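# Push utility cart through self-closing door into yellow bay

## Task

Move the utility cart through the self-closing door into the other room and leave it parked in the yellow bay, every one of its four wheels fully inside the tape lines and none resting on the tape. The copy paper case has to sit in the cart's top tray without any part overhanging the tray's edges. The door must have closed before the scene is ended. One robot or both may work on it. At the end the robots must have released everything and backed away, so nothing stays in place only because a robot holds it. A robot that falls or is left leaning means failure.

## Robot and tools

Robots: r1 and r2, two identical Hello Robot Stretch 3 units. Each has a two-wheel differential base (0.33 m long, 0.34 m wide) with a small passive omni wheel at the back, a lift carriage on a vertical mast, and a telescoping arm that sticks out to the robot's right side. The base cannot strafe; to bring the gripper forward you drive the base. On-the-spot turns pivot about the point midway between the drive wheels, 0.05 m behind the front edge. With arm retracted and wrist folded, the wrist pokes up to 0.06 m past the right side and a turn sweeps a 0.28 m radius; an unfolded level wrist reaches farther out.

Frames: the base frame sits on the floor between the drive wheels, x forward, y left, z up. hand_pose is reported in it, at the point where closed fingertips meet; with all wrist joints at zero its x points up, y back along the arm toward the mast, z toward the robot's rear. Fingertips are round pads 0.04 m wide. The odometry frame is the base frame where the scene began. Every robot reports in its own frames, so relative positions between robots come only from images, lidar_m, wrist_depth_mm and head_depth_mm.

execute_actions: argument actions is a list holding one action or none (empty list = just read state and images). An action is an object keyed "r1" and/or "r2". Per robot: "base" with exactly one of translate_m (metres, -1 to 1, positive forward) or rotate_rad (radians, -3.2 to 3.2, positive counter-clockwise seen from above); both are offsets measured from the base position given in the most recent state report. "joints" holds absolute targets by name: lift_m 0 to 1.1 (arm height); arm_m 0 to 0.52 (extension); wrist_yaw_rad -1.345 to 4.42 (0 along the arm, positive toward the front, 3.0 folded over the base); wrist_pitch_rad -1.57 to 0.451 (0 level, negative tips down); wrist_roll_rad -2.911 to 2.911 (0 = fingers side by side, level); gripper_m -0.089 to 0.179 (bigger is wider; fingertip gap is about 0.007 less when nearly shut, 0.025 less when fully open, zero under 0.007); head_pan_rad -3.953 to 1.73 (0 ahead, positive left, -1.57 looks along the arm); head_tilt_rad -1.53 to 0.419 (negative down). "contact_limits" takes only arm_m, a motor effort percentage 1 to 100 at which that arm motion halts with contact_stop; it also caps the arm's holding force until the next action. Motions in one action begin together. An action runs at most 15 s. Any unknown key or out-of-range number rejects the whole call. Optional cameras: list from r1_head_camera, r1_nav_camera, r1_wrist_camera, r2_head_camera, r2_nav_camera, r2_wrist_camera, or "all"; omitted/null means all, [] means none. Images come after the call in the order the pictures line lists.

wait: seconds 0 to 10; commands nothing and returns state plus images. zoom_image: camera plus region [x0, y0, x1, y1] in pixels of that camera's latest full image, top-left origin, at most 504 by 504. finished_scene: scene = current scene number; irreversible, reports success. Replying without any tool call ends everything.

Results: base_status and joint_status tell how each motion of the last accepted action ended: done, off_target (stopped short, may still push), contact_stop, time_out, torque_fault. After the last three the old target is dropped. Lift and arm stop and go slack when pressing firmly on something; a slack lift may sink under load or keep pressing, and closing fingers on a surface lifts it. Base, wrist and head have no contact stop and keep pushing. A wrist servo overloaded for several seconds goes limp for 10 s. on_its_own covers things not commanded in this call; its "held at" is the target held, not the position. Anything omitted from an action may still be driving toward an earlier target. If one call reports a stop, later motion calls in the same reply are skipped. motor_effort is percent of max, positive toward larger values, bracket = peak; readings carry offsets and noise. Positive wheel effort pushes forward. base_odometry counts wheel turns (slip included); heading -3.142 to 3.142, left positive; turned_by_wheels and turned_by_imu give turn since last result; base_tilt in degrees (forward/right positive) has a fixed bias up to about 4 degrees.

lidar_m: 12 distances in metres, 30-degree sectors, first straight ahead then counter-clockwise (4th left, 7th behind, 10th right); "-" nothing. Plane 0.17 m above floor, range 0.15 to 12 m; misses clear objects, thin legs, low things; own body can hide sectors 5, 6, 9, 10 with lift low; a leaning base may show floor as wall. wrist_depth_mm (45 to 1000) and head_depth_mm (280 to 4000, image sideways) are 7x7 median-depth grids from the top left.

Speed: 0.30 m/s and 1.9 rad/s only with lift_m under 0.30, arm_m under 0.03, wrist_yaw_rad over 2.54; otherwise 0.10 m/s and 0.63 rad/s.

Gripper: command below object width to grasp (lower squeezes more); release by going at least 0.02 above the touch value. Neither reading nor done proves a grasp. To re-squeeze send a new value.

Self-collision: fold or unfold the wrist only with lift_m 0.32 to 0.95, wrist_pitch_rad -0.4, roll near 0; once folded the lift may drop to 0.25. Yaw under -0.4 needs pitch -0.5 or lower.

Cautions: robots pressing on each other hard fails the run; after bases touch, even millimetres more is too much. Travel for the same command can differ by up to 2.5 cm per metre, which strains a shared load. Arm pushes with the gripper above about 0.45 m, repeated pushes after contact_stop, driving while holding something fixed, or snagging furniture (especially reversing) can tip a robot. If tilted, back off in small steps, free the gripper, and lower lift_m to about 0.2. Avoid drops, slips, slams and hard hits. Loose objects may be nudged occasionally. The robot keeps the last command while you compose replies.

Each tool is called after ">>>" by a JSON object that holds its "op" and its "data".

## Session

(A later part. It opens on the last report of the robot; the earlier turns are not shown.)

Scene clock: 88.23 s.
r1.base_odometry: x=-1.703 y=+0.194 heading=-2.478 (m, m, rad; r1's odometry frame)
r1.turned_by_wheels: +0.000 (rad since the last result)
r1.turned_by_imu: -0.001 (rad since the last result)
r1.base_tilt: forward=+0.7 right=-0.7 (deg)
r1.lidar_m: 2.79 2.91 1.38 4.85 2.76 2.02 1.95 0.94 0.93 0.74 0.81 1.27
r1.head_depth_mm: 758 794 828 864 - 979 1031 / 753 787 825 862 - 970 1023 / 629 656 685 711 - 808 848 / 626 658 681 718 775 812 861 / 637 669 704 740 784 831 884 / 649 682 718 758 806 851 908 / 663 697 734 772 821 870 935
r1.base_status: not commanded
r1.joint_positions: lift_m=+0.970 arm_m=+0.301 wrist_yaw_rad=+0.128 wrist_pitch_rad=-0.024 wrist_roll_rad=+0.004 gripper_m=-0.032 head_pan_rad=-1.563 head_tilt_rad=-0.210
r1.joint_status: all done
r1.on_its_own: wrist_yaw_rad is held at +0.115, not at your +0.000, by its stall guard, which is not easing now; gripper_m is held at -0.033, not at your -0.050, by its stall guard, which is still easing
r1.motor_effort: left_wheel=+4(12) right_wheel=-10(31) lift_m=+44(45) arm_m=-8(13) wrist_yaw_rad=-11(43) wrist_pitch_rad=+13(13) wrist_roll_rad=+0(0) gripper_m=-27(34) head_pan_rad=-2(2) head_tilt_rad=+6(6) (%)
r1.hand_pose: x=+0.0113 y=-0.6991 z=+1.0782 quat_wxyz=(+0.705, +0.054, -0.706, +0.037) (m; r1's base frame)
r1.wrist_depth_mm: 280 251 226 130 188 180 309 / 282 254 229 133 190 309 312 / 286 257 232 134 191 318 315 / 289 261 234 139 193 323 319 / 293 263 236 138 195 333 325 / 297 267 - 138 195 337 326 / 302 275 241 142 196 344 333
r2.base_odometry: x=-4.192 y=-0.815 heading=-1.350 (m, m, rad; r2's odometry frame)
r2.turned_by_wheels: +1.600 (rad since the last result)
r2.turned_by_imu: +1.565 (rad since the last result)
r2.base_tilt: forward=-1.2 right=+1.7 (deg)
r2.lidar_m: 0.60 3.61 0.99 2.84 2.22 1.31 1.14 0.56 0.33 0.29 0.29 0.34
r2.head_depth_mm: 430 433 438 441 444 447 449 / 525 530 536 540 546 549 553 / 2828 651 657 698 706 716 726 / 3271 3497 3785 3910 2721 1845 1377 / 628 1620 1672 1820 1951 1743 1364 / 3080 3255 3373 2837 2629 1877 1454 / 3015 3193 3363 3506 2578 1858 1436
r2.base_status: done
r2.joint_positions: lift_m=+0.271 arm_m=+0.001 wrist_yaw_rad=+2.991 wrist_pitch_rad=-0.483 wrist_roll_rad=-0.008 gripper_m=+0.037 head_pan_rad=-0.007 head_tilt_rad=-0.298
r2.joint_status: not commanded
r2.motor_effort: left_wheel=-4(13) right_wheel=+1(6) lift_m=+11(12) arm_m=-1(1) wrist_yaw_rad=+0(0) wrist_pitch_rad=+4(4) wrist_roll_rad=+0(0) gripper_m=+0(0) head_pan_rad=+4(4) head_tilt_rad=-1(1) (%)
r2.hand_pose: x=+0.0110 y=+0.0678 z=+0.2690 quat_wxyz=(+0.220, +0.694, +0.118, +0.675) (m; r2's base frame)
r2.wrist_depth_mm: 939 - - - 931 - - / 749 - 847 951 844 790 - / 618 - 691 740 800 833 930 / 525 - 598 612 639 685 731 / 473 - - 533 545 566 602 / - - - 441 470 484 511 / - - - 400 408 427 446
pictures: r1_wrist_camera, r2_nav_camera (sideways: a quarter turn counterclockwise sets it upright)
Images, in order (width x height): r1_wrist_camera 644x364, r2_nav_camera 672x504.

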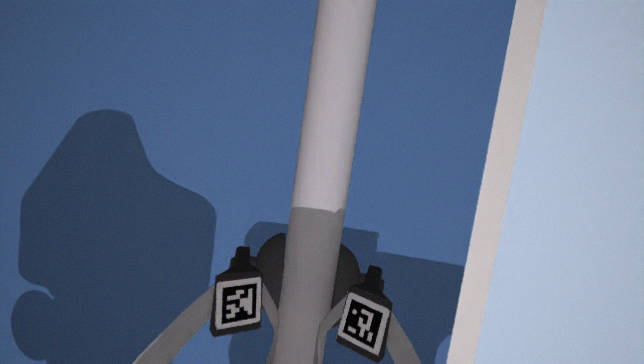

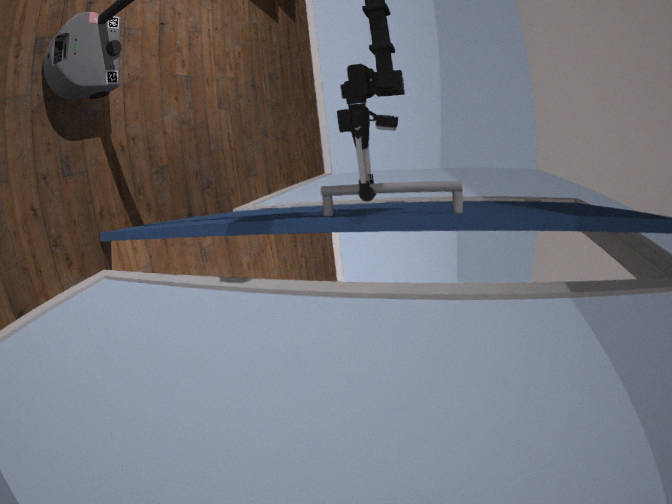

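Light door.

>>> {"op": "execute_actions", "data": {"actions": [{"r1":{"base":{"translate_m":0.1},"joints":{"arm_m":0.15,"wrist_yaw_rad":-0.05}},"r2":{"base":{"rotate_rad":0.21}}}], "cameras": []}}

>>> {"op": "execute_actions", "data": {"actions": [{"r1":{"base":{"translate_m":0.16},"joints":{"arm_m":0.0,"wrist_yaw_rad":-0.3}},"r2":{"base":{"translate_m":0.55},"joints":{"head_tilt_rad":-0.8}}}], "cameras": ["r1_wrist_camera","r2_nav_camera"]}}

Scene clock: 96.20 s.
r1.base_odometry: x=-1.782 y=+0.133 heading=-2.478 (m, m, rad; r1's odometry frame)
r1.turned_by_wheels: +0.000 (rad since the last result)
r1.turned_by_imu: -0.003 (rad since the last result)
r1.base_tilt: forward=+0.7 right=-0.7 (deg)
r1.lidar_m: 2.69 2.80 1.35 1.63 2.90 2.13 2.05 1.06 0.92 0.59 0.71 1.28
r1.head_depth_mm: 745 786 824 867 899 - - / 480 503 527 554 574 - 664 / 494 520 526 567 585 - - / 514 539 568 598 633 671 716 / 532 559 590 623 662 706 754 / 553 583 614 651 694 743 798 / 575 605 642 684 729 784 840
r1.base_status: done
r1.joint_positions: lift_m=+0.970 arm_m=+0.151 wrist_yaw_rad=-0.068 wrist_pitch_rad=-0.026 wrist_roll_rad=+0.004 gripper_m=-0.016 head_pan_rad=-1.563 head_tilt_rad=-0.210
r1.joint_status: all done
r1.on_its_own: gripper_m is held at -0.017, not at your -0.050, by its stall guard, which is not easing now; wrist_yaw_rad is at rest, and its effort (+14) is outside its rest range (-12 to +12)
r1.motor_effort: left_wheel=-2(18) right_wheel=+9(36) lift_m=+44(44) arm_m=-7(15) wrist_yaw_rad=+14(62) wrist_pitch_rad=+14(14) wrist_roll_rad=+0(0) gripper_m=-20(27) head_pan_rad=-3(3) head_tilt_rad=+5(6) (%)
r1.hand_pose: x=-0.0387 y=-0.5505 z=+1.0777 quat_wxyz=(+0.705, -0.015, -0.708, -0.033) (m; r1's base frame)
r1.wrist_depth_mm: 269 247 226 207 190 184 500 / 275 251 228 135 193 501 517 / 276 254 230 138 196 517 522 / 281 256 233 139 197 522 534 / 285 259 237 140 199 541 543 / 290 263 246 141 199 541 559 / 292 269 240 144 201 557 570
r2.base_odometry: x=-4.192 y=-0.815 heading=-1.140 (m, m, rad; r2's odometry frame)
r2.turned_by_wheels: +0.210 (rad since the last result)
r2.turned_by_imu: +0.207 (rad since the last result)
r2.base_tilt: forward=-1.2 right=+1.7 (deg)
r2.lidar_m: 0.77 1.07 2.31 5.08 1.67 1.19 1.14 0.42 0.30 0.29 0.30 0.40
r2.head_depth_mm: 3165 3306 638 652 640 629 613 / 2935 3479 3585 3884 2591 813 819 / 1218 1420 1657 1819 1974 1922 1497 / 773 848 942 1053 1204 1393 1399 / 649 691 740 813 838 911 1023 / 3102 3337 3489 3609 2608 1880 1456 / 3108 3322 3419 3366 2578 1847 1441
r2.base_status: done
r2.joint_positions: lift_m=+0.271 arm_m=+0.001 wrist_yaw_rad=+2.991 wrist_pitch_rad=-0.483 wrist_roll_rad=-0.008 gripper_m=+0.037 head_pan_rad=-0.007 head_tilt_rad=-0.298
r2.joint_status: not commanded
r2.motor_effort: left_wheel=-3(14) right_wheel=+1(3) lift_m=+11(11) arm_m=-1(1) wrist_yaw_rad=-1(1) wrist_pitch_rad=+4(4) wrist_roll_rad=+0(0) gripper_m=+0(0) head_pan_rad=+4(4) head_tilt_rad=-1(1) (%)
r2.hand_pose: x=+0.0110 y=+0.0678 z=+0.2690 quat_wxyz=(+0.220, +0.694, +0.118, +0.675) (m; r2's base frame)
r2.wrist_depth_mm: 930 - - - - - - / 742 - 868 966 - 866 753 / 627 - 682 740 792 810 762 / 525 - 588 613 642 676 712 / 470 - - 538 546 572 603 / - - - 440 474 490 515 / - - - 402 407 428 437
pictures: none
No camera images: the call's "cameras" was empty. Leave "cameras" out to get every camera's image.

Scene clock: 99.73 s.
r1.base_odometry: x=-1.908 y=+0.034 heading=-2.479 (m, m, rad; r1's odometry frame)
r1.turned_by_wheels: +0.000 (rad since the last result)
r1.turned_by_imu: -0.001 (rad since the last result)
r1.base_tilt: forward=+0.7 right=-0.7 (deg)
r1.lidar_m: 2.53 2.63 1.32 1.31 3.10 2.28 2.21 0.75 0.70 0.70 0.81 1.28
r1.head_depth_mm: 561 587 616 647 680 - - / 576 603 632 665 702 732 - / 592 620 653 685 722 767 819 / 609 640 670 708 747 795 845 / 625 657 692 730 775 821 879 / 643 677 716 757 802 854 915 / 664 697 738 782 831 887 953
r1.base_status: done
r1.joint_positions: lift_m=+0.970 arm_m=+0.000 wrist_yaw_rad=-0.303 wrist_pitch_rad=-0.023 wrist_roll_rad=+0.004 gripper_m=-0.017 head_pan_rad=-1.563 head_tilt_rad=-0.210
r1.joint_status: all done
r1.on_its_own: gripper_m is held at -0.017, not at your -0.050, by its stall guard, which is not easing now
r1.motor_effort: left_wheel=+1(17) right_wheel=+2(32) lift_m=+44(44) arm_m=-6(16) wrist_yaw_rad=+2(78) wrist_pitch_rad=+12(14) wrist_roll_rad=+0(0) gripper_m=-9(28) head_pan_rad=-3(3) head_tilt_rad=+6(6) (%)
r1.hand_pose: x=-0.0976 y=-0.3894 z=+1.0784 quat_wxyz=(+0.696, -0.098, -0.701, -0.115) (m; r1's base frame)
r1.wrist_depth_mm: 432 434 438 440 443 778 439 / 436 443 448 449 451 778 887 / 449 447 450 455 460 811 897 / 453 456 458 464 755 834 942 / 461 465 470 472 787 873 958 / 469 470 470 - 799 881 978 / 479 479 489 495 834 927 988
r2.base_odometry: x=-3.962 y=-1.314 heading=-1.140 (m, m, rad; r2's odometry frame)
r2.turned_by_wheels: +0.000 (rad since the last result)
r2.turned_by_imu: +0.000 (rad since the last result)
r2.base_tilt: forward=-1.0 right=+1.8 (deg)
r2.lidar_m: 0.21 3.14 0.79 5.51 2.48 1.77 1.22 0.40 0.28 0.27 0.28 1.26
r2.head_depth_mm: 2648 2979 2415 1896 1552 1323 1142 / 1025 1193 2139 1863 1544 1306 1134 / - - - 1673 1505 1294 1133 / 2683 2996 - - 306 420 1084 / 2658 2947 2248 1713 1474 1277 1111 / - 2910 2141 1728 1474 1272 1108 / 2631 2851 2221 1775 1477 1257 1101
r2.base_status: done
r2.joint_positions: lift_m=+0.271 arm_m=+0.001 wrist_yaw_rad=+2.991 wrist_pitch_rad=-0.483 wrist_roll_rad=-0.008 gripper_m=+0.037 head_pan_rad=-0.007 head_tilt_rad=-0.791
r2.joint_status: all done
r2.motor_effort: left_wheel=-4(9) right_wheel=+1(5) lift_m=+11(11) arm_m=-1(1) wrist_yaw_rad=+0(0) wrist_pitch_rad=+4(4) wrist_roll_rad=+0(0) gripper_m=+0(0) head_pan_rad=+4(4) head_tilt_rad=-4(26) (%)
r2.hand_pose: x=+0.0110 y=+0.0678 z=+0.2690 quat_wxyz=(+0.220, +0.694, +0.118, +0.675) (m; r2's base frame)
r2.wrist_depth_mm: 943 - - - 841 - - / 750 - 882 902 668 694 - / 622 - 703 733 700 731 935 / 524 - 590 614 637 670 733 / 466 - - 530 551 571 603 / - - - 446 475 485 504 / - - - 401 408 424 444
pictures: r1_wrist_camera, r2_nav_camera (sideways: a quarter turn counterclockwise sets it upright)
Images, in order (width x height): r1_wrist_camera 644x364, r2_nav_camera 672x504.

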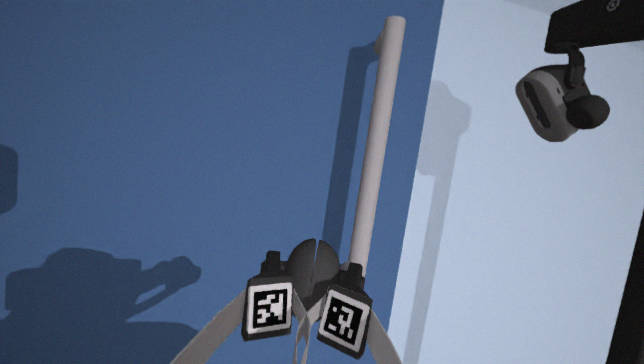

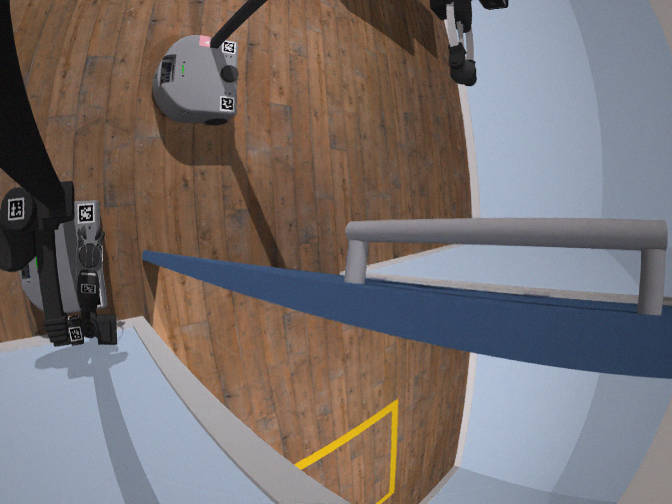

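>>> {"op": "execute_actions", "data": {"actions": [{"r1":{"base":{"rotate_rad":-0.295},"joints":{"wrist_yaw_rad":0,"gripper_m":0.12}},"r2":{"base":{"translate_m":-0.25}}}], "cameras": []}}

>>> {"op": "execute_actions", "data": {"actions": [{"r1":{"joints":{"arm_m":0.47}}}], "cameras": ["r1_wrist_camera"]}}

Scene clock: 111.57 s.
r1.base_odometry: x=-1.908 y=+0.034 heading=-2.773 (m, m, rad; r1's odometry frame)
r1.turned_by_wheels: -0.295 (rad since the last result)
r1.turned_by_imu: -0.297 (rad since the last result)
r1.base_tilt: forward=+0.7 right=-0.7 (deg)
r1.lidar_m: 1.71 2.53 2.87 1.31 4.68 2.61 2.22 1.91 0.95 0.90 0.90 1.02
r1.head_depth_mm: 874 916 961 1009 1068 1134 1197 / 848 886 930 973 1027 1066 - / 817 851 891 937 985 1029 - / 799 832 864 905 958 1008 1055 / 778 809 845 881 926 970 1025 / 756 786 823 859 898 940 989 / 738 765 797 832 866 909 952
r1.base_status: done
r1.joint_positions: lift_m=+0.970 arm_m=+0.000 wrist_yaw_rad=-0.003 wrist_pitch_rad=-0.023 wrist_roll_rad=+0.004 gripper_m=+0.120 head_pan_rad=-1.563 head_tilt_rad=-0.210
r1.joint_status: all done
r1.motor_effort: left_wheel=+2(7) right_wheel=-1(6) lift_m=+44(44) arm_m=-5(5) wrist_yaw_rad=+2(4) wrist_pitch_rad=+12(13) wrist_roll_rad=+0(0) gripper_m=+0(82) head_pan_rad=-2(3) head_tilt_rad=+6(5) (%)
r1.hand_pose: x=-0.0222 y=-0.4010 z=+1.0784 quat_wxyz=(+0.706, +0.007, -0.708, -0.009) (m; r1's base frame)
r1.wrist_depth_mm: 543 579 627 666 726 789 873 / 554 588 642 672 736 816 878 / 567 602 649 695 749 838 889 / 571 613 657 712 777 859 948 / 586 626 678 730 792 880 981 / 595 - 695 747 808 907 - / 602 658 707 760 826 947 -
r2.base_odometry: x=-4.066 y=-1.087 heading=-1.140 (m, m, rad; r2's odometry frame)
r2.turned_by_wheels: +0.000 (rad since the last result)
r2.turned_by_imu: +0.001 (rad since the last result)
r2.base_tilt: forward=-1.2 right=+1.8 (deg)
r2.lidar_m: 0.95 0.96 1.06 5.49 2.11 1.51 1.27 0.41 0.29 0.28 0.29 0.38
r2.head_depth_mm: 665 660 586 649 614 635 628 / 932 922 910 904 895 857 865 / 1568 1524 1513 1491 1456 1265 1110 / 2806 2991 2300 1831 1507 1289 1119 / 2916 3102 2286 1822 1509 1276 1117 / 2846 3027 2255 1802 1493 1272 1112 / 2862 3008 2224 1766 1484 1269 1099
r2.base_status: done
r2.joint_positions: lift_m=+0.271 arm_m=+0.001 wrist_yaw_rad=+2.991 wrist_pitch_rad=-0.483 wrist_roll_rad=-0.008 gripper_m=+0.037 head_pan_rad=-0.007 head_tilt_rad=-0.791
r2.joint_status: not commanded
r2.motor_effort: left_wheel=-4(14) right_wheel=+1(3) lift_m=+12(11) arm_m=-1(1) wrist_yaw_rad=+0(0) wrist_pitch_rad=+4(4) wrist_roll_rad=+0(0) gripper_m=+0(0) head_pan_rad=+4(4) head_tilt_rad=-3(3) (%)
r2.hand_pose: x=+0.0110 y=+0.0678 z=+0.2690 quat_wxyz=(+0.220, +0.694, +0.118, +0.675) (m; r2's base frame)
r2.wrist_depth_mm: 937 - - - - 916 - / 745 - 866 953 992 758 795 / 623 - 699 742 786 782 792 / 526 - 599 613 643 684 725 / 476 - - 540 547 571 601 / - - - 439 468 485 511 / - - - 397 406 428 444
pictures: none
No camera images: the call's "cameras" was empty. Leave "cameras" out to get every camera's image.

Scene clock: 116.20 s.
r1.base_odometry: x=-1.908 y=+0.034 heading=-2.773 (m, m, rad; r1's odometry frame)
r1.turned_by_wheels: +0.000 (rad since the last result)
r1.turned_by_imu: -0.001 (rad since the last result)
r1.base_tilt: forward=+0.7 right=-0.7 (deg)
r1.lidar_m: 1.71 2.53 2.87 1.31 4.67 2.61 2.21 1.91 0.95 0.90 0.90 1.02
r1.head_depth_mm: 872 915 959 1001 - 1124 1200 / 846 882 927 958 1028 1076 1148 / 814 849 888 - 992 1042 1097 / 798 835 866 905 957 1005 1064 / 777 810 848 883 925 971 1023 / 757 785 818 855 897 939 988 / 734 765 796 832 868 908 955
r1.base_status: not commanded
r1.joint_positions: lift_m=+0.970 arm_m=+0.470 wrist_yaw_rad=-0.002 wrist_pitch_rad=-0.023 wrist_roll_rad=+0.004 gripper_m=+0.120 head_pan_rad=-1.563 head_tilt_rad=-0.210
r1.joint_status: all done
r1.motor_effort: left_wheel=+2(2) right_wheel=-1(2) lift_m=+44(45) arm_m=+6(7) wrist_yaw_rad=+1(3) wrist_pitch_rad=+13(13) wrist_roll_rad=+0(0) gripper_m=+1(1) head_pan_rad=-3(1) head_tilt_rad=+5(6) (%)
r1.hand_pose: x=-0.0219 y=-0.8702 z=+1.0784 quat_wxyz=(+0.706, +0.008, -0.708, -0.009) (m; r1's base frame)
r1.wrist_depth_mm: 183 192 206 155 233 259 287 / 186 196 211 161 238 267 297 / 190 201 216 160 243 275 306 / 193 204 220 228 248 282 313 / 196 207 226 167 252 291 323 / 200 - 230 249 255 301 334 / 202 219 232 256 258 316 345
r2.base_odometry: x=-4.066 y=-1.087 heading=-1.140 (m, m, rad; r2's odometry frame)
r2.turned_by_wheels: +0.000 (rad since the last result)
r2.turned_by_imu: +0.001 (rad since the last result)
r2.base_tilt: forward=-1.2 right=+1.8 (deg)
r2.lidar_m: 0.95 0.97 1.06 5.47 2.12 1.50 1.27 0.41 0.29 0.28 0.29 0.38
r2.head_depth_mm: 664 526 554 648 612 635 626 / 935 791 911 901 894 857 863 / 1565 530 1515 1492 1453 1258 1104 / 2691 482 2310 1810 1517 1296 1125 / 2724 503 2287 1798 1507 1281 1116 / 396 458 2268 1802 1482 1266 1107 / 400 2878 2218 1777 1467 1254 1100
r2.base_status: not commanded
r2.joint_positions: lift_m=+0.271 arm_m=+0.001 wrist_yaw_rad=+2.991 wrist_pitch_rad=-0.483 wrist_roll_rad=-0.008 gripper_m=+0.037 head_pan_rad=-0.007 head_tilt_rad=-0.791
r2.joint_status: not commanded
r2.motor_effort: left_wheel=-4(4) right_wheel=+1(1) lift_m=+12(11) arm_m=-1(1) wrist_yaw_rad=-1(0) wrist_pitch_rad=+4(5) wrist_roll_rad=+0(0) gripper_m=+0(0) head_pan_rad=+3(3) head_tilt_rad=-4(3) (%)
r2.hand_pose: x=+0.0110 y=+0.0678 z=+0.2690 quat_wxyz=(+0.220, +0.694, +0.118, +0.675) (m; r2's base frame)
r2.wrist_depth_mm: 933 - - - - 889 - / 748 - 877 940 980 754 796 / 624 - 689 745 798 776 805 / 527 - 580 607 636 687 715 / 467 - - 537 550 569 598 / - - - 446 470 486 509 / - - - 400 408 427 441
pictures: r1_wrist_camera
Images, in order (width x height): r1_wrist_camera 644x364.

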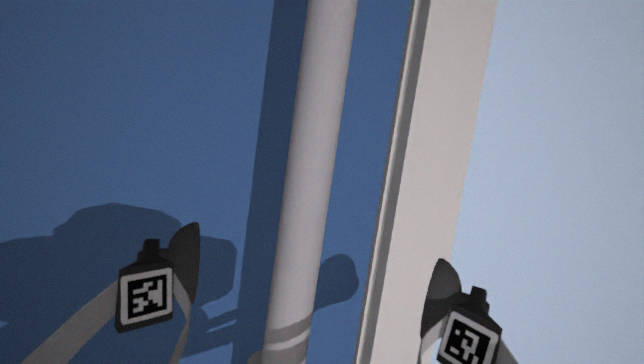

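>>> {"op": "execute_actions", "data": {"actions": [{"r1":{"joints":{"arm_m":0.5,"gripper_m":0.07}}}], "cameras": []}}

>>> {"op": "execute_actions", "data": {"actions": [{"r1":{"joints":{"gripper_m":-0.05}}}], "cameras": []}}

>>> {"op": "execute_actions", "data": {"actions": [{"r1":{"joints":{"arm_m":0.25,"wrist_yaw_rad":-0.1}}}], "cameras": []}}

>>> {"op": "execute_actions", "data": {"actions": [{"r1":{"joints":{"arm_m":0.0,"gripper_m":-0.06,"wrist_yaw_rad":0}},"r2":{"base":{"translate_m":0.3}}}], "cameras": ["r1_wrist_camera","r2_nav_camera"]}}

Scene clock: 124.10 s.
r1.base_odometry: x=-1.908 y=+0.034 heading=-2.773 (m, m, rad; r1's odometry frame)
r1.turned_by_wheels: +0.000 (rad since the last result)
r1.turned_by_imu: -0.001 (rad since the last result)
r1.base_tilt: forward=+0.7 right=-0.7 (deg)
r1.lidar_m: 1.71 2.53 2.88 1.31 4.68 2.61 2.21 1.91 0.94 0.90 0.90 1.02
r1.head_depth_mm: 871 916 959 999 - 1130 1202 / 847 886 929 969 1025 1083 1147 / 814 852 891 - 990 1035 1099 / 799 834 865 905 957 1007 1064 / 776 810 845 883 922 970 1021 / 756 789 818 855 895 939 986 / 736 766 797 832 868 913 953
r1.base_status: not commanded
r1.joint_positions: lift_m=+0.970 arm_m=+0.500 wrist_yaw_rad=-0.002 wrist_pitch_rad=-0.023 wrist_roll_rad=+0.004 gripper_m=+0.070 head_pan_rad=-1.563 head_tilt_rad=-0.210
r1.joint_status: all done
r1.motor_effort: left_wheel=+2(2) right_wheel=-2(1) lift_m=+44(44) arm_m=+6(8) wrist_yaw_rad=+2(1) wrist_pitch_rad=+13(13) wrist_roll_rad=+0(0) gripper_m=+0(79) head_pan_rad=-2(2) head_tilt_rad=+6(6) (%)
r1.hand_pose: x=-0.0219 y=-0.9002 z=+1.0784 quat_wxyz=(+0.706, +0.008, -0.708, -0.009) (m; r1's base frame)
r1.wrist_depth_mm: 160 168 180 124 205 212 250 / 163 171 185 126 208 234 258 / 166 175 188 129 212 240 265 / 169 178 192 131 217 245 273 / 172 182 194 135 220 253 282 / 176 184 193 218 227 260 292 / 179 192 202 223 - 269 302
r2.base_odometry: x=-4.066 y=-1.087 heading=-1.140 (m, m, rad; r2's odometry frame)
r2.turned_by_wheels: +0.000 (rad since the last result)
r2.turned_by_imu: +0.001 (rad since the last result)
r2.base_tilt: forward=-1.1 right=+1.7 (deg)
r2.lidar_m: 0.95 0.97 1.06 5.49 2.11 1.50 1.27 0.41 0.29 0.28 0.29 0.38
r2.head_depth_mm: 663 495 585 650 614 634 627 / 933 856 910 903 895 855 863 / 1303 481 1517 1485 1453 1265 1115 / 2861 491 2327 1824 1510 1293 1124 / 397 485 2293 1807 1513 1277 1119 / 396 2626 2268 1790 1491 1266 1110 / 400 2979 2230 1772 1482 1255 1103
r2.base_status: not commanded
r2.joint_positions: lift_m=+0.271 arm_m=+0.001 wrist_yaw_rad=+2.991 wrist_pitch_rad=-0.483 wrist_roll_rad=-0.008 gripper_m=+0.037 head_pan_rad=-0.007 head_tilt_rad=-0.791
r2.joint_status: not commanded
r2.motor_effort: left_wheel=-3(4) right_wheel=+1(1) lift_m=+12(12) arm_m=-1(1) wrist_yaw_rad=+0(1) wrist_pitch_rad=+4(4) wrist_roll_rad=+0(0) gripper_m=+0(1) head_pan_rad=+4(4) head_tilt_rad=-4(3) (%)
r2.hand_pose: x=+0.0110 y=+0.0678 z=+0.2690 quat_wxyz=(+0.220, +0.694, +0.118, +0.675) (m; r2's base frame)
r2.wrist_depth_mm: 939 - - - - 927 - / 742 - 860 951 996 758 795 / 624 - 699 745 785 774 800 / 529 - 589 621 642 678 735 / 469 - - 535 550 573 603 / - - - 445 472 489 507 / - - - 397 407 426 443
pictures: none
No camera images: the call's "cameras" was empty. Leave "cameras" out to get every camera's image.

Scene clock: 125.80 s.
r1.base_odometry: x=-1.908 y=+0.034 heading=-2.773 (m, m, rad; r1's odometry frame)
r1.turned_by_wheels: +0.000 (rad since the last result)
r1.turned_by_imu: +0.000 (rad since the last result)
r1.base_tilt: forward=+0.7 right=-0.7 (deg)
r1.lidar_m: 1.71 2.53 2.89 1.31 4.65 2.61 2.21 1.91 0.95 0.90 0.89 1.02
r1.head_depth_mm: 869 915 959 999 - 1124 1193 / 846 882 925 963 1026 1079 1145 / 814 844 889 - 980 1034 1092 / 792 825 856 897 948 997 1054 / 771 804 837 875 921 963 1015 / 750 779 816 849 892 935 982 / 731 762 793 827 861 903 951
r1.base_status: not commanded
r1.joint_positions: lift_m=+0.970 arm_m=+0.500 wrist_yaw_rad=+0.018 wrist_pitch_rad=-0.022 wrist_roll_rad=+0.004 gripper_m=-0.049 head_pan_rad=-1.563 head_tilt_rad=-0.210
r1.joint_status: all done
r1.on_its_own: wrist_yaw_rad is at rest, and its effort (-14) is outside its rest range (-12 to +12)
r1.motor_effort: left_wheel=+7(9) right_wheel=-13(17) lift_m=+44(44) arm_m=+2(6) wrist_yaw_rad=-14(14) wrist_pitch_rad=+12(13) wrist_roll_rad=+0(0) gripper_m=-30(97) head_pan_rad=-2(2) head_tilt_rad=+6(6) (%)
r1.hand_pose: x=-0.0170 y=-0.9004 z=+1.0787 quat_wxyz=(+0.706, +0.014, -0.708, -0.002) (m; r1's base frame)
r1.wrist_depth_mm: 155 163 172 117 197 207 242 / 158 166 177 119 202 213 249 / 161 169 181 120 206 218 256 / 164 172 184 124 210 239 263 / 167 176 187 124 215 247 272 / 170 180 188 125 220 253 279 / 173 182 196 128 225 260 288
r2.base_odometry: x=-4.066 y=-1.087 heading=-1.140 (m, m, rad; r2's odometry frame)
r2.turned_by_wheels: +0.000 (rad since the last result)
r2.turned_by_imu: +0.000 (rad since the last result)
r2.base_tilt: forward=-1.0 right=+1.6 (deg)
r2.lidar_m: 0.94 0.97 1.06 5.48 2.12 1.50 1.27 0.41 0.29 0.28 0.28 0.38
r2.head_depth_mm: 651 464 573 632 612 634 627 / 924 785 894 885 875 854 864 / 1312 501 1503 1461 1420 1245 1109 / 2823 496 2302 1821 1510 1284 1127 / 397 485 2284 1826 1503 1280 1113 / 404 2673 2260 1795 1495 1274 1105 / 400 3019 2226 1772 1485 1265 1098
r2.base_status: not commanded
r2.joint_positions: lift_m=+0.271 arm_m=+0.001 wrist_yaw_rad=+2.991 wrist_pitch_rad=-0.483 wrist_roll_rad=-0.008 gripper_m=+0.037 head_pan_rad=-0.007 head_tilt_rad=-0.791
r2.joint_status: not commanded
r2.motor_effort: left_wheel=-4(4) right_wheel=+1(1) lift_m=+12(12) arm_m=-1(0) wrist_yaw_rad=+0(0) wrist_pitch_rad=+4(4) wrist_roll_rad=+0(0) gripper_m=+0(0) head_pan_rad=+4(4) head_tilt_rad=-3(3) (%)
r2.hand_pose: x=+0.0110 y=+0.0678 z=+0.2690 quat_wxyz=(+0.220, +0.694, +0.118, +0.675) (m; r2's base frame)
r2.wrist_depth_mm: 918 - - - - 907 - / 738 - 881 929 982 755 803 / 623 - 699 746 792 780 792 / 523 - 586 617 650 674 721 / 470 - - 535 543 566 606 / - - - 437 473 485 511 / - - - 399 405 424 440
pictures: none
No camera images: the call's "cameras" was empty. Leave "cameras" out to get every camera's image.

Scene clock: 128.87 s.
r1.base_odometry: x=-1.908 y=+0.034 heading=-2.774 (m, m, rad; r1's odometry frame)
r1.turned_by_wheels: -0.001 (rad since the last result)
r1.turned_by_imu: -0.002 (rad since the last result)
r1.base_tilt: forward=+0.7 right=-0.7 (deg)
r1.lidar_m: 1.71 2.53 2.89 1.31 4.70 2.61 2.22 1.91 0.94 0.69 0.71 0.95
r1.head_depth_mm: 874 915 961 1007 - 1131 1200 / 846 877 921 967 - 1102 1137 / 574 599 621 647 - 747 780 / 573 600 627 661 694 736 777 / 573 599 628 660 695 736 779 / 573 597 627 660 695 734 779 / 573 598 629 658 695 733 779
r1.base_status: not commanded
r1.joint_positions: lift_m=+0.970 arm_m=+0.251 wrist_yaw_rad=-0.064 wrist_pitch_rad=-0.025 wrist_roll_rad=+0.004 gripper_m=-0.035 head_pan_rad=-1.563 head_tilt_rad=-0.210
r1.joint_status: wrist_yaw_rad off_target (ended at -0.064, target -0.100); the others done
r1.on_its_own: wrist_yaw_rad is held at -0.056, not at your -0.100, by its stall guard, which is not easing now; gripper_m is held at -0.037, not at your -0.050, by its stall guard, which is still easing
r1.motor_effort: left_wheel=+1(20) right_wheel=+1(43) lift_m=+44(44) arm_m=-8(11) wrist_yaw_rad=+6(54) wrist_pitch_rad=+13(13) wrist_roll_rad=+0(0) gripper_m=-25(32) head_pan_rad=-2(3) head_tilt_rad=+6(6) (%)
r1.hand_pose: x=-0.0378 y=-0.6506 z=+1.0779 quat_wxyz=(+0.705, -0.014, -0.708, -0.032) (m; r1's base frame)
r1.wrist_depth_mm: 178 180 183 122 190 540 614 / 181 184 186 121 193 552 637 / 184 187 189 124 198 572 655 / 187 190 193 124 200 586 681 / 190 194 197 128 205 609 700 / 193 196 200 127 382 630 728 / 197 200 206 129 582 653 763
r2.base_odometry: x=-4.066 y=-1.087 heading=-1.140 (m, m, rad; r2's odometry frame)
r2.turned_by_wheels: +0.000 (rad since the last result)
r2.turned_by_imu: +0.001 (rad since the last result)
r2.base_tilt: forward=-1.1 right=+1.7 (deg)
r2.lidar_m: 0.46 0.96 1.05 5.48 2.12 1.51 1.26 0.41 0.29 0.28 0.29 0.38
r2.head_depth_mm: 2924 3194 2421 1870 614 634 628 / 1248 2928 2352 1861 1539 857 865 / 562 820 1518 1798 1535 1294 1111 / 362 422 511 650 995 1239 1124 / 2741 511 2130 1814 1468 1244 1113 / 2883 2639 2272 1790 1484 1270 1108 / 2791 563 2242 1782 1472 1271 1102
r2.base_status: not commanded
r2.joint_positions: lift_m=+0.271 arm_m=+0.001 wrist_yaw_rad=+2.991 wrist_pitch_rad=-0.483 wrist_roll_rad=-0.008 gripper_m=+0.037 head_pan_rad=-0.007 head_tilt_rad=-0.791
r2.joint_status: not commanded
r2.motor_effort: left_wheel=-3(4) right_wheel=+1(1) lift_m=+11(11) arm_m=-1(1) wrist_yaw_rad=+0(0) wrist_pitch_rad=+4(4) wrist_roll_rad=+0(1) gripper_m=+0(0) head_pan_rad=+4(4) head_tilt_rad=-3(3) (%)
r2.hand_pose: x=+0.0110 y=+0.0678 z=+0.2690 quat_wxyz=(+0.220, +0.694, +0.118, +0.675) (m; r2's base frame)
r2.wrist_depth_mm: 920 - - - - 926 - / 730 - 875 948 997 746 797 / 631 - 692 744 791 801 804 / 525 - 587 619 643 682 725 / 470 - - 537 539 567 594 / - - - 445 468 483 509 / - - - 398 407 427 443
pictures: none
No camera images: the call's "cameras" was empty. Leave "cameras" out to get every camera's image.

Scene clock: 133.03 s.
r1.base_odometry: x=-1.908 y=+0.034 heading=-2.773 (m, m, rad; r1's odometry frame)
r1.turned_by_wheels: +0.000 (rad since the last result)
r1.turned_by_imu: -0.001 (rad since the last result)
r1.base_tilt: forward=+0.7 right=-0.7 (deg)
r1.lidar_m: 1.71 2.53 2.88 1.31 4.65 2.60 2.21 1.91 0.71 0.42 0.49 0.84
r1.head_depth_mm: 873 917 950 1006 1065 1125 1026 / 333 349 366 385 407 425 - / 340 356 373 393 411 426 - / 349 366 317 331 421 361 488 / 359 377 396 418 444 472 504 / 369 389 409 433 460 490 525 / 379 400 423 449 478 509 548
r1.base_status: not commanded
r1.joint_positions: lift_m=+0.970 arm_m=+0.001 wrist_yaw_rad=+0.109 wrist_pitch_rad=-0.027 wrist_roll_rad=+0.004 gripper_m=-0.041 head_pan_rad=-1.563 head_tilt_rad=-0.210
r1.joint_status: wrist_yaw_rad off_target (ended at +0.109, target +0.000); gripper_m off_target (ended at -0.041, target -0.060); the others done
r1.on_its_own: wrist_yaw_rad is held at +0.091, not at your +0.000, by its stall guard, which is not easing now; gripper_m is held at -0.043, not at your -0.060, by its stall guard, which is still easing; wrist_yaw_rad is at rest, and its effort (-15) is outside its rest range (-12 to +12)
r1.motor_effort: left_wheel=+4(9) right_wheel=-10(30) lift_m=+45(44) arm_m=-9(13) wrist_yaw_rad=-15(58) wrist_pitch_rad=+15(15) wrist_roll_rad=+0(0) gripper_m=-30(97) head_pan_rad=-2(3) head_tilt_rad=+5(6) (%)
r1.hand_pose: x=+0.0064 y=-0.3997 z=+1.0774 quat_wxyz=(+0.705, +0.048, -0.707, +0.029) (m; r1's base frame)
r1.wrist_depth_mm: 286 249 217 114 172 159 419 / 290 252 220 117 174 162 427 / 292 254 221 119 176 166 784 / 295 256 223 121 177 758 807 / 299 259 226 124 178 774 823 / 303 261 236 123 179 799 846 / 307 271 230 126 178 823 866
r2.base_odometry: x=-3.941 y=-1.360 heading=-1.140 (m, m, rad; r2's odometry frame)
r2.turned_by_wheels: +0.000 (rad since the last result)
r2.turned_by_imu: +0.000 (rad since the last result)
r2.base_tilt: forward=-1.2 right=+1.8 (deg)
r2.lidar_m: 0.48 0.35 0.76 5.51 2.56 1.82 1.21 0.39 0.28 0.27 0.26 1.21
r2.head_depth_mm: 2559 2990 2409 1886 1544 1319 1142 / 912 1101 2142 1854 1542 1313 1137 / 706 863 1109 1508 1534 1296 1127 / 570 673 812 1026 1396 1286 1122 / 481 550 643 769 956 1209 1114 / 415 466 529 616 730 899 1071 / 365 404 452 510 588 692 894
r2.base_status: done
r2.joint_positions: lift_m=+0.271 arm_m=+0.001 wrist_yaw_rad=+2.991 wrist_pitch_rad=-0.483 wrist_roll_rad=-0.008 gripper_m=+0.037 head_pan_rad=-0.007 head_tilt_rad=-0.791
r2.joint_status: not commanded
r2.motor_effort: left_wheel=-3(10) right_wheel=+1(4) lift_m=+11(11) arm_m=-1(1) wrist_yaw_rad=+0(0) wrist_pitch_rad=+4(4) wrist_roll_rad=+0(0) gripper_m=+0(1) head_pan_rad=+4(4) head_tilt_rad=-4(4) (%)
r2.hand_pose: x=+0.0110 y=+0.0678 z=+0.2690 quat_wxyz=(+0.220, +0.694, +0.118, +0.675) (m; r2's base frame)
r2.wrist_depth_mm: 940 - - - 833 - 291 / 738 - 878 843 661 640 316 / 621 - 676 734 703 376 339 / 528 - 594 612 625 406 373 / 469 - - 536 522 453 411 / - - - 443 470 475 451 / - - - 400 407 430 445
pictures: r1_wrist_camera, r2_nav_camera (sideways: a quarter turn counterclockwise sets it upright)
Images, in order (width x height): r1_wrist_camera 644x364, r2_nav_camera 672x504.

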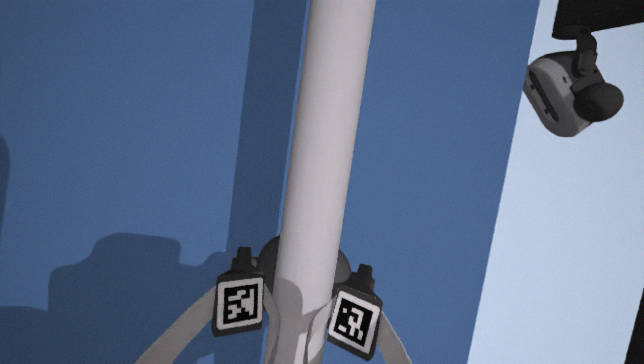

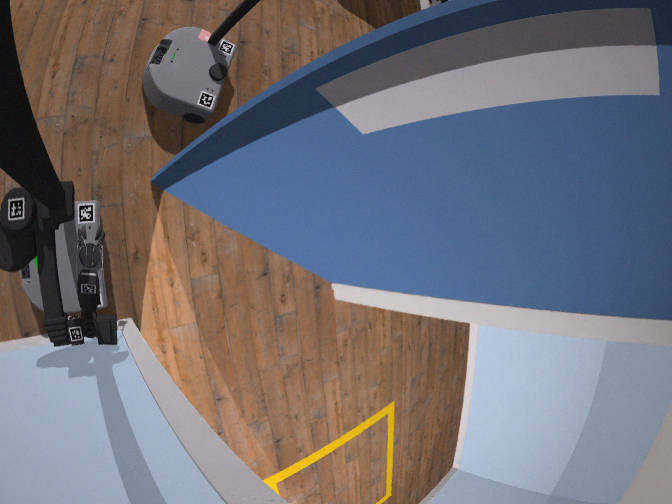

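>>> {"op": "execute_actions", "data": {"actions": [{"r2":{"base":{"translate_m":0.25}}}], "cameras": []}}

>>> {"op": "execute_actions", "data": {"actions": [{"r1":{"joints":{"gripper_m":0.15}}}], "cameras": ["r1_wrist_camera","r2_nav_camera","r1_nav_camera"]}}

Scene clock: 141.73 s.
r1.base_odometry: x=-1.908 y=+0.034 heading=-2.773 (m, m, rad; r1's odometry frame)
r1.turned_by_wheels: +0.000 (rad since the last result)
r1.turned_by_imu: -0.002 (rad since the last result)
r1.base_tilt: forward=+0.7 right=-0.7 (deg)
r1.lidar_m: 1.71 2.53 2.89 1.31 4.63 2.60 2.21 1.91 0.57 0.42 0.49 0.84
r1.head_depth_mm: 873 472 500 1002 1058 1118 1173 / 333 349 366 385 406 425 - / 340 356 373 393 411 427 - / 349 366 317 331 421 361 488 / 359 376 397 418 444 472 504 / 369 388 409 433 459 489 524 / 380 400 423 448 476 510 546
r1.base_status: not commanded
r1.joint_positions: lift_m=+0.970 arm_m=+0.001 wrist_yaw_rad=+0.111 wrist_pitch_rad=-0.027 wrist_roll_rad=+0.004 gripper_m=-0.026 head_pan_rad=-1.563 head_tilt_rad=-0.210
r1.joint_status: not commanded
r1.on_its_own: wrist_yaw_rad is held at +0.091, not at your +0.000, by its stall guard, which is not easing now; gripper_m is held at -0.027, not at your -0.060, by its stall guard, which is not easing now; wrist_yaw_rad is at rest, and its effort (-16) is outside its rest range (-12 to +12)
r1.motor_effort: left_wheel=+4(4) right_wheel=-10(10) lift_m=+44(44) arm_m=-9(9) wrist_yaw_rad=-16(16) wrist_pitch_rad=+15(14) wrist_roll_rad=+0(0) gripper_m=-24(23) head_pan_rad=-2(2) head_tilt_rad=+6(6) (%)
r1.hand_pose: x=+0.0070 y=-0.3996 z=+1.0774 quat_wxyz=(+0.705, +0.049, -0.707, +0.029) (m; r1's base frame)
r1.wrist_depth_mm: 288 251 218 114 173 159 751 / 292 253 220 118 174 162 768 / 294 257 221 118 176 165 792 / 297 257 224 122 177 287 810 / 302 261 226 124 178 296 824 / 305 264 237 123 179 792 830 / 308 273 228 126 177 808 884
r2.base_odometry: x=-3.837 y=-1.587 heading=-1.140 (m, m, rad; r2's odometry frame)
r2.turned_by_wheels: +0.000 (rad since the last result)
r2.turned_by_imu: +0.001 (rad since the last result)
r2.base_tilt: forward=-1.1 right=+1.7 (deg)
r2.lidar_m: 0.31 0.22 0.21 0.22 2.92 2.07 1.17 0.38 0.27 3.16 3.28 0.88
r2.head_depth_mm: 741 888 2287 1885 1560 1315 1140 / 562 735 982 1363 1536 1315 1130 / 429 528 678 947 1415 1307 1125 / 350 410 497 628 852 1217 1120 / 299 336 391 470 587 777 1074 / - 294 324 375 445 548 715 / - - 290 313 360 423 516
r2.base_status: done
r2.joint_positions: lift_m=+0.271 arm_m=+0.001 wrist_yaw_rad=+2.991 wrist_pitch_rad=-0.483 wrist_roll_rad=-0.008 gripper_m=+0.037 head_pan_rad=-0.007 head_tilt_rad=-0.791
r2.joint_status: not commanded
r2.motor_effort: left_wheel=-4(11) right_wheel=+1(4) lift_m=+12(12) arm_m=-1(1) wrist_yaw_rad=+0(0) wrist_pitch_rad=+4(4) wrist_roll_rad=+0(0) gripper_m=+0(0) head_pan_rad=+4(3) head_tilt_rad=-3(3) (%)
r2.hand_pose: x=+0.0110 y=+0.0678 z=+0.2690 quat_wxyz=(+0.220, +0.694, +0.118, +0.675) (m; r2's base frame)
r2.wrist_depth_mm: 936 - - 250 229 212 197 / 749 - 650 276 249 229 212 / 632 - 662 306 275 248 230 / 523 - 574 340 306 275 252 / 464 - - 392 341 306 275 / - - - 438 382 343 307 / - - - 400 404 392 348
pictures: none
No camera images: the call's "cameras" was empty. Leave "cameras" out to get every camera's image.

Scene clock: 144.73 s.
r1.base_odometry: x=-1.908 y=+0.034 heading=-2.773 (m, m, rad; r1's odometry frame)
r1.turned_by_wheels: +0.000 (rad since the last result)
r1.turned_by_imu: -0.001 (rad since the last result)
r1.base_tilt: forward=+0.6 right=-0.7 (deg)
r1.lidar_m: 1.71 2.53 2.89 1.31 4.68 2.60 2.21 1.91 0.57 0.47 0.52 0.86
r1.head_depth_mm: 870 473 503 1004 1059 1131 1179 / 371 389 408 428 451 471 - / 376 394 410 430 449 472 - / 385 403 419 443 469 497 536 / 394 413 435 459 486 509 550 / 403 424 447 471 499 533 568 / 413 434 458 485 514 549 588
r1.base_status: not commanded
r1.joint_positions: lift_m=+0.970 arm_m=+0.000 wrist_yaw_rad=+0.094 wrist_pitch_rad=-0.024 wrist_roll_rad=+0.004 gripper_m=+0.150 head_pan_rad=-1.563 head_tilt_rad=-0.210
r1.joint_status: all done
r1.on_its_own: wrist_yaw_rad is held at +0.091, not at your +0.000, by its stall guard, which is not easing now
r1.motor_effort: left_wheel=+2(4) right_wheel=-1(11) lift_m=+44(45) arm_m=-6(9) wrist_yaw_rad=-3(17) wrist_pitch_rad=+14(15) wrist_roll_rad=+0(0) gripper_m=+1(82) head_pan_rad=-3(2) head_tilt_rad=+5(6) (%)
r1.hand_pose: x=+0.0025 y=-0.3999 z=+1.0780 quat_wxyz=(+0.705, +0.042, -0.707, +0.024) (m; r1's base frame)
r1.wrist_depth_mm: 319 286 256 231 207 201 770 / 323 289 257 233 210 282 777 / 329 291 261 234 214 289 799 / 334 295 263 161 216 296 814 / 336 303 265 168 217 793 845 / 346 - 268 231 220 814 864 / 338 304 271 172 224 - 879
r2.base_odometry: x=-3.837 y=-1.587 heading=-1.140 (m, m, rad; r2's odometry frame)
r2.turned_by_wheels: +0.000 (rad since the last result)
r2.turned_by_imu: +0.001 (rad since the last result)
r2.base_tilt: forward=-1.1 right=+1.8 (deg)
r2.lidar_m: 0.26 0.18 0.17 0.18 2.93 2.08 1.17 0.38 0.27 3.17 3.27 0.87
r2.head_depth_mm: 738 887 2302 1879 1547 1317 1145 / 526 712 981 1374 1531 1313 1130 / 389 479 625 895 1420 1298 1136 / 313 361 439 558 764 1213 1114 / - 302 339 406 505 667 992 / - - 293 318 376 459 593 / - - - - 306 351 422
r2.base_status: not commanded
r2.joint_positions: lift_m=+0.271 arm_m=+0.001 wrist_yaw_rad=+2.991 wrist_pitch_rad=-0.483 wrist_roll_rad=-0.008 gripper_m=+0.037 head_pan_rad=-0.006 head_tilt_rad=-0.792
r2.joint_status: not commanded
r2.motor_effort: left_wheel=+0(9) right_wheel=+1(5) lift_m=+12(12) arm_m=-1(1) wrist_yaw_rad=+1(0) wrist_pitch_rad=+4(4) wrist_roll_rad=-1(0) gripper_m=+0(0) head_pan_rad=+2(4) head_tilt_rad=-3(3) (%)
r2.hand_pose: x=+0.0110 y=+0.0678 z=+0.2689 quat_wxyz=(+0.220, +0.694, +0.118, +0.675) (m; r2's base frame)
r2.wrist_depth_mm: 947 - - 210 194 181 170 / 752 - 648 232 213 196 184 / 632 - 641 257 235 216 199 / 529 - 568 288 262 239 219 / 469 - - 325 291 267 242 / - - - 386 327 302 271 / - - - 400 396 347 305
pictures: r1_nav_camera (sideways: a quarter turn counterclockwise sets it upright), r1_wrist_camera, r2_nav_camera (sideways: a quarter turn counterclockwise sets it upright)
Images, in order (width x height): r1_nav_camera 672x504, r1_wrist_camera 644x364, r2_nav_camera 672x504.

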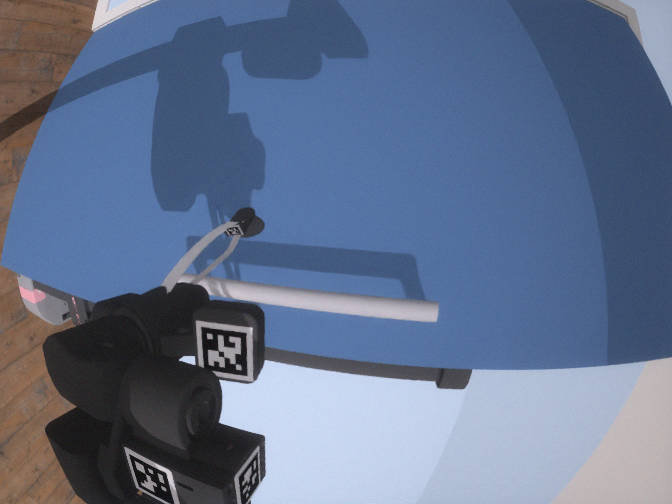

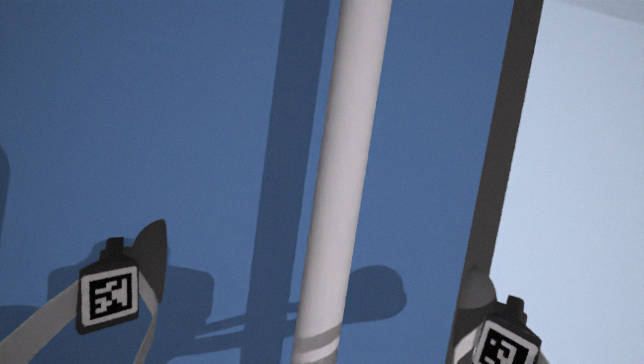

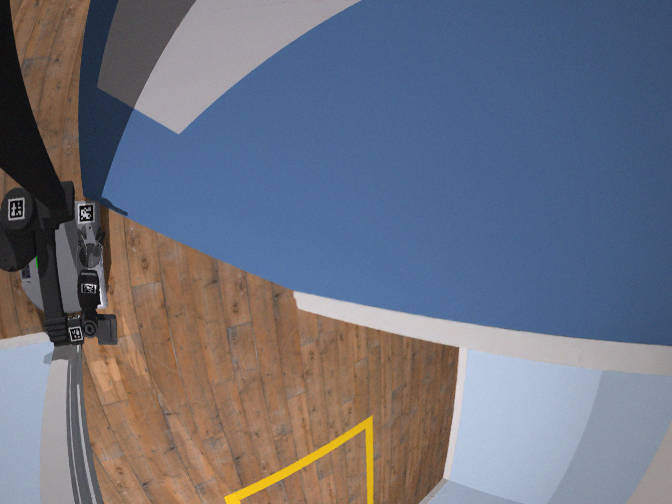

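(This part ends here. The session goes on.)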